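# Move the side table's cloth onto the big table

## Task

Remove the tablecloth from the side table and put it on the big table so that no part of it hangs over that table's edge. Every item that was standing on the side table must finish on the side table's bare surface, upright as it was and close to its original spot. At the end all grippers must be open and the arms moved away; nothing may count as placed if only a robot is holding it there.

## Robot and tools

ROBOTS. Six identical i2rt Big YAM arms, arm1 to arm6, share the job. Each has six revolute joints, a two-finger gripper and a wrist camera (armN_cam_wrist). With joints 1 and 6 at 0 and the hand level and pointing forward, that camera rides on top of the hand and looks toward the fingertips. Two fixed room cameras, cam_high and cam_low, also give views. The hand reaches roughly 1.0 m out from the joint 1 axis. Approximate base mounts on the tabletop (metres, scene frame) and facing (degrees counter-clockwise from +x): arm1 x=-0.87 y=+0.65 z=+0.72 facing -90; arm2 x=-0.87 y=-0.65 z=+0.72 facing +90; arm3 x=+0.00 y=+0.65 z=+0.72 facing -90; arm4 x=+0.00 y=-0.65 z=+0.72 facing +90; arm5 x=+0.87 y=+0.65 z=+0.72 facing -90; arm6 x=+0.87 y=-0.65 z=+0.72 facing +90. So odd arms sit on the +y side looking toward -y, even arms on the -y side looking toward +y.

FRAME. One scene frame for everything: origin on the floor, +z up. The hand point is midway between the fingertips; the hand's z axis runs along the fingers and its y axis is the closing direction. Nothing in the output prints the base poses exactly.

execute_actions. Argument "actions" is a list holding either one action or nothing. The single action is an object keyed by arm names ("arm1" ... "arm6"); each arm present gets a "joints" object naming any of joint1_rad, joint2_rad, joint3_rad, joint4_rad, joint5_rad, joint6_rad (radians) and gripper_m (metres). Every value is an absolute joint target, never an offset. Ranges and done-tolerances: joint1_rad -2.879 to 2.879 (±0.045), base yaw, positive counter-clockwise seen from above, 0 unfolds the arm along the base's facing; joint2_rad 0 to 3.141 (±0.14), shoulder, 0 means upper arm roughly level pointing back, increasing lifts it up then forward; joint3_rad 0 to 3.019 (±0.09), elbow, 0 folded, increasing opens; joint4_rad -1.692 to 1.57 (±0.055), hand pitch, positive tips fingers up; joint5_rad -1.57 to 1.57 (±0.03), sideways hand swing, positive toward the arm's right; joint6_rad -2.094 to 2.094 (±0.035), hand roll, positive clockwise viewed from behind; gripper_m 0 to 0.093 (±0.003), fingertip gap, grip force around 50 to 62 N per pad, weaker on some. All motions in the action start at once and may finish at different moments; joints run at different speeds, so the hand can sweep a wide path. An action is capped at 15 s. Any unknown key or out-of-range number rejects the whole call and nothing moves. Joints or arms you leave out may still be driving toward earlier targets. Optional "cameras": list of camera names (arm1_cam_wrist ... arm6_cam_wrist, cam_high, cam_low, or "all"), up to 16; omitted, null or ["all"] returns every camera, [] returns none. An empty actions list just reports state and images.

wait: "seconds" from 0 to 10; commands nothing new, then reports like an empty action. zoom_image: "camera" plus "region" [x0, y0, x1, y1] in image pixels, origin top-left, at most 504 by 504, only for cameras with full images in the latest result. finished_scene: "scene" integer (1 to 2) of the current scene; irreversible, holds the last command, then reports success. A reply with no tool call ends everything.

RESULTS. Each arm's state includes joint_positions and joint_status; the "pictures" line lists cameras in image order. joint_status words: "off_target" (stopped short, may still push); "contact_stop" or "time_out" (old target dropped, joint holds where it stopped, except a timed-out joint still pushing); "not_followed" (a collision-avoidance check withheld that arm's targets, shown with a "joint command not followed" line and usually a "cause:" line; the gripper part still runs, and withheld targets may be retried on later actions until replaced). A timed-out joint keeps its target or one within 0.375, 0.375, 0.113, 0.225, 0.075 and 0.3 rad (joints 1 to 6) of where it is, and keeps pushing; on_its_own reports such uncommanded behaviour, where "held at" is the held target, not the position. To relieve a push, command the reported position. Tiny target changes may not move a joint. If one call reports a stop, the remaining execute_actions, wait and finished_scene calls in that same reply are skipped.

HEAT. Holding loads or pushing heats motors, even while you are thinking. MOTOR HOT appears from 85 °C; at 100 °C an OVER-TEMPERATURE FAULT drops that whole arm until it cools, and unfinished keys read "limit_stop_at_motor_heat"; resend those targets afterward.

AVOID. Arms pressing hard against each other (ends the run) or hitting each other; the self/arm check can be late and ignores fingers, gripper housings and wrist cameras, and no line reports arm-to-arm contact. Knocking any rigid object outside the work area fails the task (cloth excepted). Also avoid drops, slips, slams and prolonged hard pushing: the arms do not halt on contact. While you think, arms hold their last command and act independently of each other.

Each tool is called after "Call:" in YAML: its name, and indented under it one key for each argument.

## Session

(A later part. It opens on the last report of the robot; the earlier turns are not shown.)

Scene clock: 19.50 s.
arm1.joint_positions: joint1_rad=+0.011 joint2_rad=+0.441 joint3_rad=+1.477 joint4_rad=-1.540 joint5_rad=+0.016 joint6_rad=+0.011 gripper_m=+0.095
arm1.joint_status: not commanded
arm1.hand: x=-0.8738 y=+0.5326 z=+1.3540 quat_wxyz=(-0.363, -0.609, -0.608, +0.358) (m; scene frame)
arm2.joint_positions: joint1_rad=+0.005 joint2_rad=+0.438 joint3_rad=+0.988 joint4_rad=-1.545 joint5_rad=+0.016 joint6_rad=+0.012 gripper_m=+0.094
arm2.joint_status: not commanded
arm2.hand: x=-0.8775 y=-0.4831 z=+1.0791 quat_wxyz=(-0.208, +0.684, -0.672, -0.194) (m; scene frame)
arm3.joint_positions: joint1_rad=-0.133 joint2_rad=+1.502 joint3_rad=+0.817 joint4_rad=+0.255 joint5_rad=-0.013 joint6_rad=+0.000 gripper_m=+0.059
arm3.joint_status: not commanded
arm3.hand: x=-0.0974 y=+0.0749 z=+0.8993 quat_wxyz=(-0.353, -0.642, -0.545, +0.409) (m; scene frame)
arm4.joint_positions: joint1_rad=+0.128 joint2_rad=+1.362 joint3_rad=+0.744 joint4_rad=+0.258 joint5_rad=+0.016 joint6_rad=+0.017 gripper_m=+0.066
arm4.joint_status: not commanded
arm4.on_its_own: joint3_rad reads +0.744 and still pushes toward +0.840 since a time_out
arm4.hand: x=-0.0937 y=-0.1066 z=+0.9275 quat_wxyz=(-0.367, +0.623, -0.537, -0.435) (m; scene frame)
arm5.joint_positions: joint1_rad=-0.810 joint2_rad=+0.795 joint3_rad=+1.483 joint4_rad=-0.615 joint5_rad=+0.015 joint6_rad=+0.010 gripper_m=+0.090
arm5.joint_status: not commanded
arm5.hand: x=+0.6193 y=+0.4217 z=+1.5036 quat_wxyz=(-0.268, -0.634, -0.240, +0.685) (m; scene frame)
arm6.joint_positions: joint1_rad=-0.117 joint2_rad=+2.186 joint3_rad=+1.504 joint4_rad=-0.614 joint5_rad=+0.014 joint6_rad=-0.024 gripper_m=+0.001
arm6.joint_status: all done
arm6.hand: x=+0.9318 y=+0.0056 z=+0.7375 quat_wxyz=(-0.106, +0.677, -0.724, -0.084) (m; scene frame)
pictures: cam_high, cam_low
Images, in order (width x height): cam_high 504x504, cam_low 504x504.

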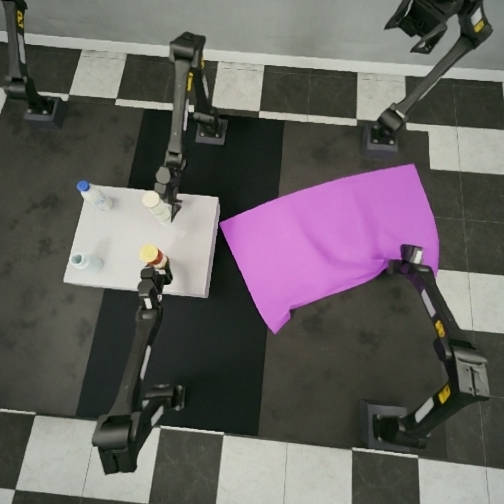

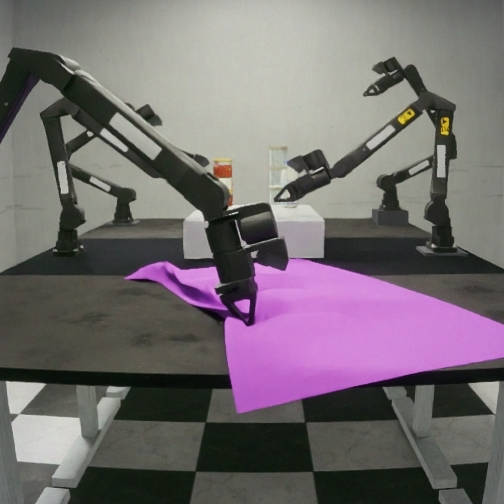

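Call:
execute_actions:
  actions:
    - {"arm6":{"joints":{"joint1_rad":0.17}},"arm3":{"joints":{"joint2_rad":1.48,"joint3_rad":0.73,"joint4_rad":0.37}},"arm4":{"joints":{"joint2_rad":1.33,"joint3_rad":0.66,"joint4_rad":0.37}}}
  cameras: ["cam_high","cam_low"]

Scene clock: 20.87 s.
arm1.joint_positions: joint1_rad=+0.011 joint2_rad=+0.441 joint3_rad=+1.477 joint4_rad=-1.540 joint5_rad=+0.016 joint6_rad=+0.011 gripper_m=+0.095
arm1.joint_status: not commanded
arm1.hand: x=-0.8738 y=+0.5326 z=+1.3540 quat_wxyz=(-0.363, -0.609, -0.608, +0.358) (m; scene frame)
arm2.joint_positions: joint1_rad=+0.005 joint2_rad=+0.438 joint3_rad=+0.988 joint4_rad=-1.545 joint5_rad=+0.016 joint6_rad=+0.012 gripper_m=+0.094
arm2.joint_status: not commanded
arm2.hand: x=-0.8775 y=-0.4831 z=+1.0791 quat_wxyz=(-0.208, +0.684, -0.672, -0.194) (m; scene frame)
arm3.joint_positions: joint1_rad=-0.133 joint2_rad=+1.500 joint3_rad=+0.720 joint4_rad=+0.348 joint5_rad=-0.014 joint6_rad=-0.001 gripper_m=+0.059
arm3.joint_status: all done
arm3.hand: x=-0.0930 y=+0.1000 z=+0.8719 quat_wxyz=(-0.352, -0.642, -0.546, +0.409) (m; scene frame)
arm4.joint_positions: joint1_rad=+0.128 joint2_rad=+1.354 joint3_rad=+0.643 joint4_rad=+0.334 joint5_rad=+0.016 joint6_rad=+0.017 gripper_m=+0.066
arm4.joint_status: all done
arm4.hand: x=-0.0890 y=-0.1328 z=+0.8956 quat_wxyz=(-0.362, +0.627, -0.540, -0.430) (m; scene frame)
arm5.joint_positions: joint1_rad=-0.810 joint2_rad=+0.795 joint3_rad=+1.483 joint4_rad=-0.615 joint5_rad=+0.015 joint6_rad=+0.010 gripper_m=+0.090
arm5.joint_status: not commanded
arm5.hand: x=+0.6193 y=+0.4217 z=+1.5036 quat_wxyz=(-0.268, -0.634, -0.240, +0.685) (m; scene frame)
arm6.joint_positions: joint1_rad=+0.185 joint2_rad=+2.186 joint3_rad=+1.504 joint4_rad=-0.614 joint5_rad=+0.006 joint6_rad=-0.020 gripper_m=+0.001
arm6.joint_status: all done
arm6.hand: x=+0.7328 y=-0.0060 z=+0.7372 quat_wxyz=(-0.088, +0.777, -0.615, -0.102) (m; scene frame)
pictures: cam_high, cam_low
Images, in order (width x height): cam_high 504x504, cam_low 504x504.

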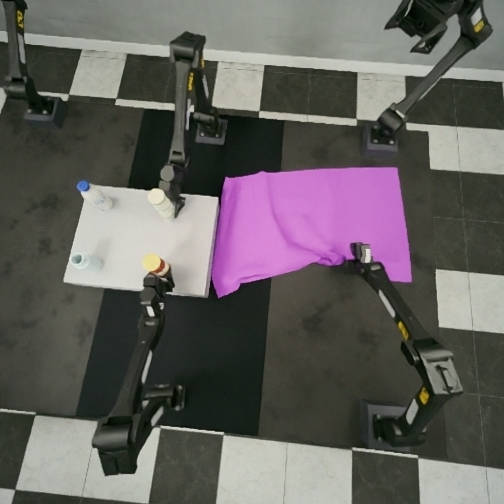

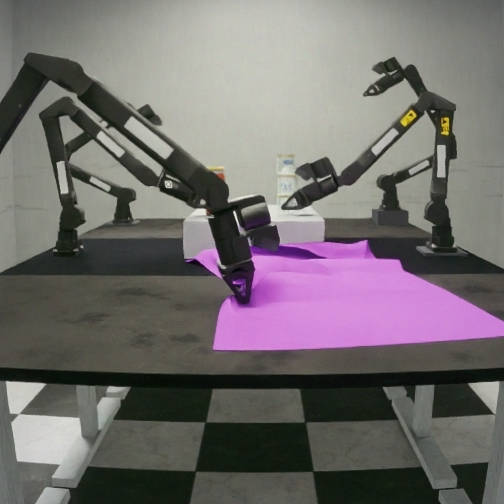

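Cloth touches the side table; pull slightly away.

Call:
execute_actions:
  actions:
    - {"arm6":{"joints":{"joint1_rad":0.09}},"arm3":{"joints":{"gripper_m":0.093}},"arm4":{"joints":{"gripper_m":0.093}}}
  cameras: []

Call:
execute_actions:
  actions:
    - {"arm6":{"joints":{"gripper_m":0.03,"joint2_rad":2.19}},"arm3":{"joints":{"joint2_rad":0.85,"joint3_rad":0.37,"joint4_rad":0.2}},"arm4":{"joints":{"joint2_rad":0.85,"joint3_rad":0.37,"joint4_rad":0.2}}}
  cameras: []

Call:
execute_actions:
  actions:
    - {"arm6":{"joints":{"joint2_rad":1.5}},"arm3":{"joints":{"joint2_rad":0.5}},"arm4":{"joints":{"joint2_rad":0.5}}}
  cameras: ["cam_high","cam_low"]

Scene clock: 22.33 s.
arm1.joint_positions: joint1_rad=+0.011 joint2_rad=+0.441 joint3_rad=+1.477 joint4_rad=-1.540 joint5_rad=+0.016 joint6_rad=+0.011 gripper_m=+0.095
arm1.joint_status: not commanded
arm1.hand: x=-0.8738 y=+0.5326 z=+1.3540 quat_wxyz=(-0.363, -0.609, -0.608, +0.358) (m; scene frame)
arm2.joint_positions: joint1_rad=+0.005 joint2_rad=+0.438 joint3_rad=+0.988 joint4_rad=-1.545 joint5_rad=+0.016 joint6_rad=+0.012 gripper_m=+0.094
arm2.joint_status: not commanded
arm2.hand: x=-0.8775 y=-0.4831 z=+1.0791 quat_wxyz=(-0.208, +0.684, -0.672, -0.194) (m; scene frame)
arm3.joint_positions: joint1_rad=-0.133 joint2_rad=+1.495 joint3_rad=+0.720 joint4_rad=+0.352 joint5_rad=-0.014 joint6_rad=-0.001 gripper_m=+0.093
arm3.joint_status: all done
arm3.hand: x=-0.0931 y=+0.0996 z=+0.8750 quat_wxyz=(-0.354, -0.640, -0.544, +0.411) (m; scene frame)
arm4.joint_positions: joint1_rad=+0.128 joint2_rad=+1.345 joint3_rad=+0.643 joint4_rad=+0.348 joint5_rad=+0.016 joint6_rad=+0.017 gripper_m=+0.093
arm4.joint_status: all done
arm4.hand: x=-0.0891 y=-0.1320 z=+0.9032 quat_wxyz=(-0.368, +0.622, -0.536, -0.437) (m; scene frame)
arm5.joint_positions: joint1_rad=-0.810 joint2_rad=+0.795 joint3_rad=+1.483 joint4_rad=-0.615 joint5_rad=+0.015 joint6_rad=+0.010 gripper_m=+0.090
arm5.joint_status: not commanded
arm5.hand: x=+0.6193 y=+0.4217 z=+1.5036 quat_wxyz=(-0.268, -0.634, -0.240, +0.685) (m; scene frame)
arm6.joint_positions: joint1_rad=+0.114 joint2_rad=+2.186 joint3_rad=+1.504 joint4_rad=-0.614 joint5_rad=-0.006 joint6_rad=-0.020 gripper_m=+0.001
arm6.joint_status: all done
arm6.hand: x=+0.7765 y=+0.0018 z=+0.7373 quat_wxyz=(-0.087, +0.755, -0.642, -0.103) (m; scene frame)
pictures: none
No camera images: the call's "cameras" was empty. Leave "cameras" out to get every camera's image.

Scene clock: 23.63 s.
arm1.joint_positions: joint1_rad=+0.011 joint2_rad=+0.441 joint3_rad=+1.477 joint4_rad=-1.540 joint5_rad=+0.016 joint6_rad=+0.011 gripper_m=+0.095
arm1.joint_status: not commanded
arm1.hand: x=-0.8738 y=+0.5326 z=+1.3540 quat_wxyz=(-0.363, -0.609, -0.608, +0.358) (m; scene frame)
arm2.joint_positions: joint1_rad=+0.005 joint2_rad=+0.438 joint3_rad=+0.988 joint4_rad=-1.545 joint5_rad=+0.016 joint6_rad=+0.012 gripper_m=+0.094
arm2.joint_status: not commanded
arm2.hand: x=-0.8775 y=-0.4831 z=+1.0791 quat_wxyz=(-0.208, +0.684, -0.672, -0.194) (m; scene frame)
arm3.joint_positions: joint1_rad=-0.133 joint2_rad=+0.846 joint3_rad=+0.374 joint4_rad=+0.201 joint5_rad=-0.014 joint6_rad=-0.001 gripper_m=+0.093
arm3.joint_status: all done
arm3.hand: x=-0.0661 y=+0.2566 z=+0.9494 quat_wxyz=(-0.393, -0.606, -0.517, +0.459) (m; scene frame)
arm4.joint_positions: joint1_rad=+0.128 joint2_rad=+0.849 joint3_rad=+0.367 joint4_rad=+0.206 joint5_rad=+0.016 joint6_rad=+0.017 gripper_m=+0.093
arm4.joint_status: all done
arm4.hand: x=-0.0666 y=-0.2579 z=+0.9359 quat_wxyz=(-0.388, +0.604, -0.521, -0.462) (m; scene frame)
arm5.joint_positions: joint1_rad=-0.810 joint2_rad=+0.795 joint3_rad=+1.483 joint4_rad=-0.615 joint5_rad=+0.015 joint6_rad=+0.010 gripper_m=+0.090
arm5.joint_status: not commanded
arm5.hand: x=+0.6193 y=+0.4217 z=+1.5036 quat_wxyz=(-0.268, -0.634, -0.240, +0.685) (m; scene frame)
arm6.joint_positions: joint1_rad=+0.110 joint2_rad=+2.182 joint3_rad=+1.490 joint4_rad=-0.620 joint5_rad=+0.002 joint6_rad=-0.020 gripper_m=+0.030
arm6.joint_status: all done
arm6.hand: x=+0.7816 y=-0.0045 z=+0.7349 quat_wxyz=(-0.086, +0.754, -0.644, -0.094) (m; scene frame)
pictures: none
No camera images: the call's "cameras" was empty. Leave "cameras" out to get every camera's image.

Scene clock: 25.30 s.
arm1.joint_positions: joint1_rad=+0.011 joint2_rad=+0.441 joint3_rad=+1.477 joint4_rad=-1.540 joint5_rad=+0.016 joint6_rad=+0.011 gripper_m=+0.095
arm1.joint_status: not commanded
arm1.hand: x=-0.8738 y=+0.5326 z=+1.3540 quat_wxyz=(-0.363, -0.609, -0.608, +0.358) (m; scene frame)
arm2.joint_positions: joint1_rad=+0.005 joint2_rad=+0.438 joint3_rad=+0.988 joint4_rad=-1.545 joint5_rad=+0.016 joint6_rad=+0.012 gripper_m=+0.094
arm2.joint_status: not commanded
arm2.hand: x=-0.8775 y=-0.4831 z=+1.0791 quat_wxyz=(-0.208, +0.684, -0.672, -0.194) (m; scene frame)
arm3.joint_positions: joint1_rad=-0.133 joint2_rad=+0.494 joint3_rad=+0.374 joint4_rad=+0.201 joint5_rad=-0.014 joint6_rad=-0.001 gripper_m=+0.093
arm3.joint_status: all done
arm3.hand: x=-0.0570 y=+0.3095 z=+1.0742 quat_wxyz=(-0.477, -0.515, -0.441, +0.559) (m; scene frame)
arm4.joint_positions: joint1_rad=+0.128 joint2_rad=+0.499 joint3_rad=+0.367 joint4_rad=+0.206 joint5_rad=+0.016 joint6_rad=+0.017 gripper_m=+0.093
arm4.joint_status: all done
arm4.hand: x=-0.0574 y=-0.3091 z=+1.0598 quat_wxyz=(-0.470, +0.514, -0.446, -0.563) (m; scene frame)
arm5.joint_positions: joint1_rad=-0.810 joint2_rad=+0.795 joint3_rad=+1.483 joint4_rad=-0.615 joint5_rad=+0.015 joint6_rad=+0.010 gripper_m=+0.090
arm5.joint_status: not commanded
arm5.hand: x=+0.6193 y=+0.4217 z=+1.5036 quat_wxyz=(-0.268, -0.634, -0.240, +0.685) (m; scene frame)
arm6.joint_positions: joint1_rad=+0.099 joint2_rad=+1.500 joint3_rad=+1.469 joint4_rad=-0.630 joint5_rad=+0.006 joint6_rad=-0.020 gripper_m=+0.030
arm6.joint_status: all done
arm6.hand: x=+0.7905 y=-0.0152 z=+1.1647 quat_wxyz=(-0.295, +0.680, -0.589, -0.323) (m; scene frame)
pictures: cam_high, cam_low
Images, in order (width x height): cam_high 504x504, cam_low 504x504.

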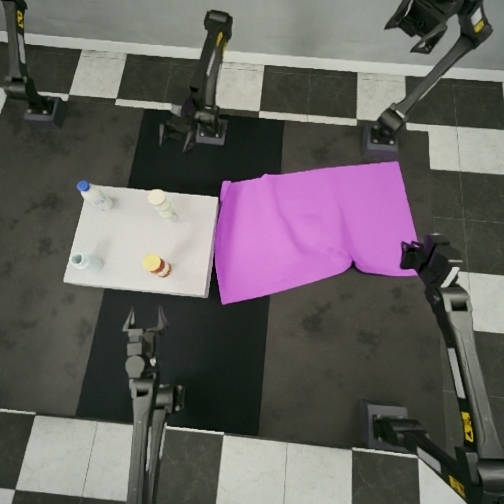

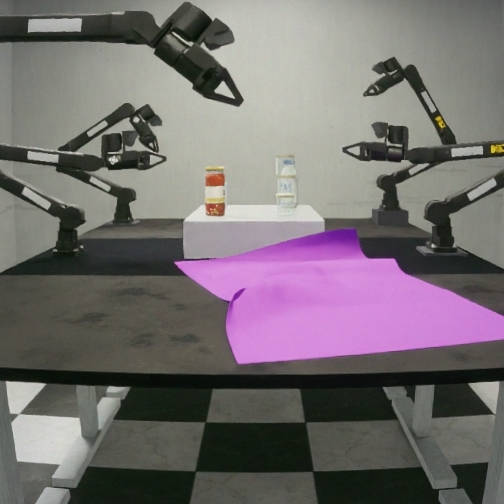

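Call:
finished_scene:
  scene: 1

The scene is finished: the task was done.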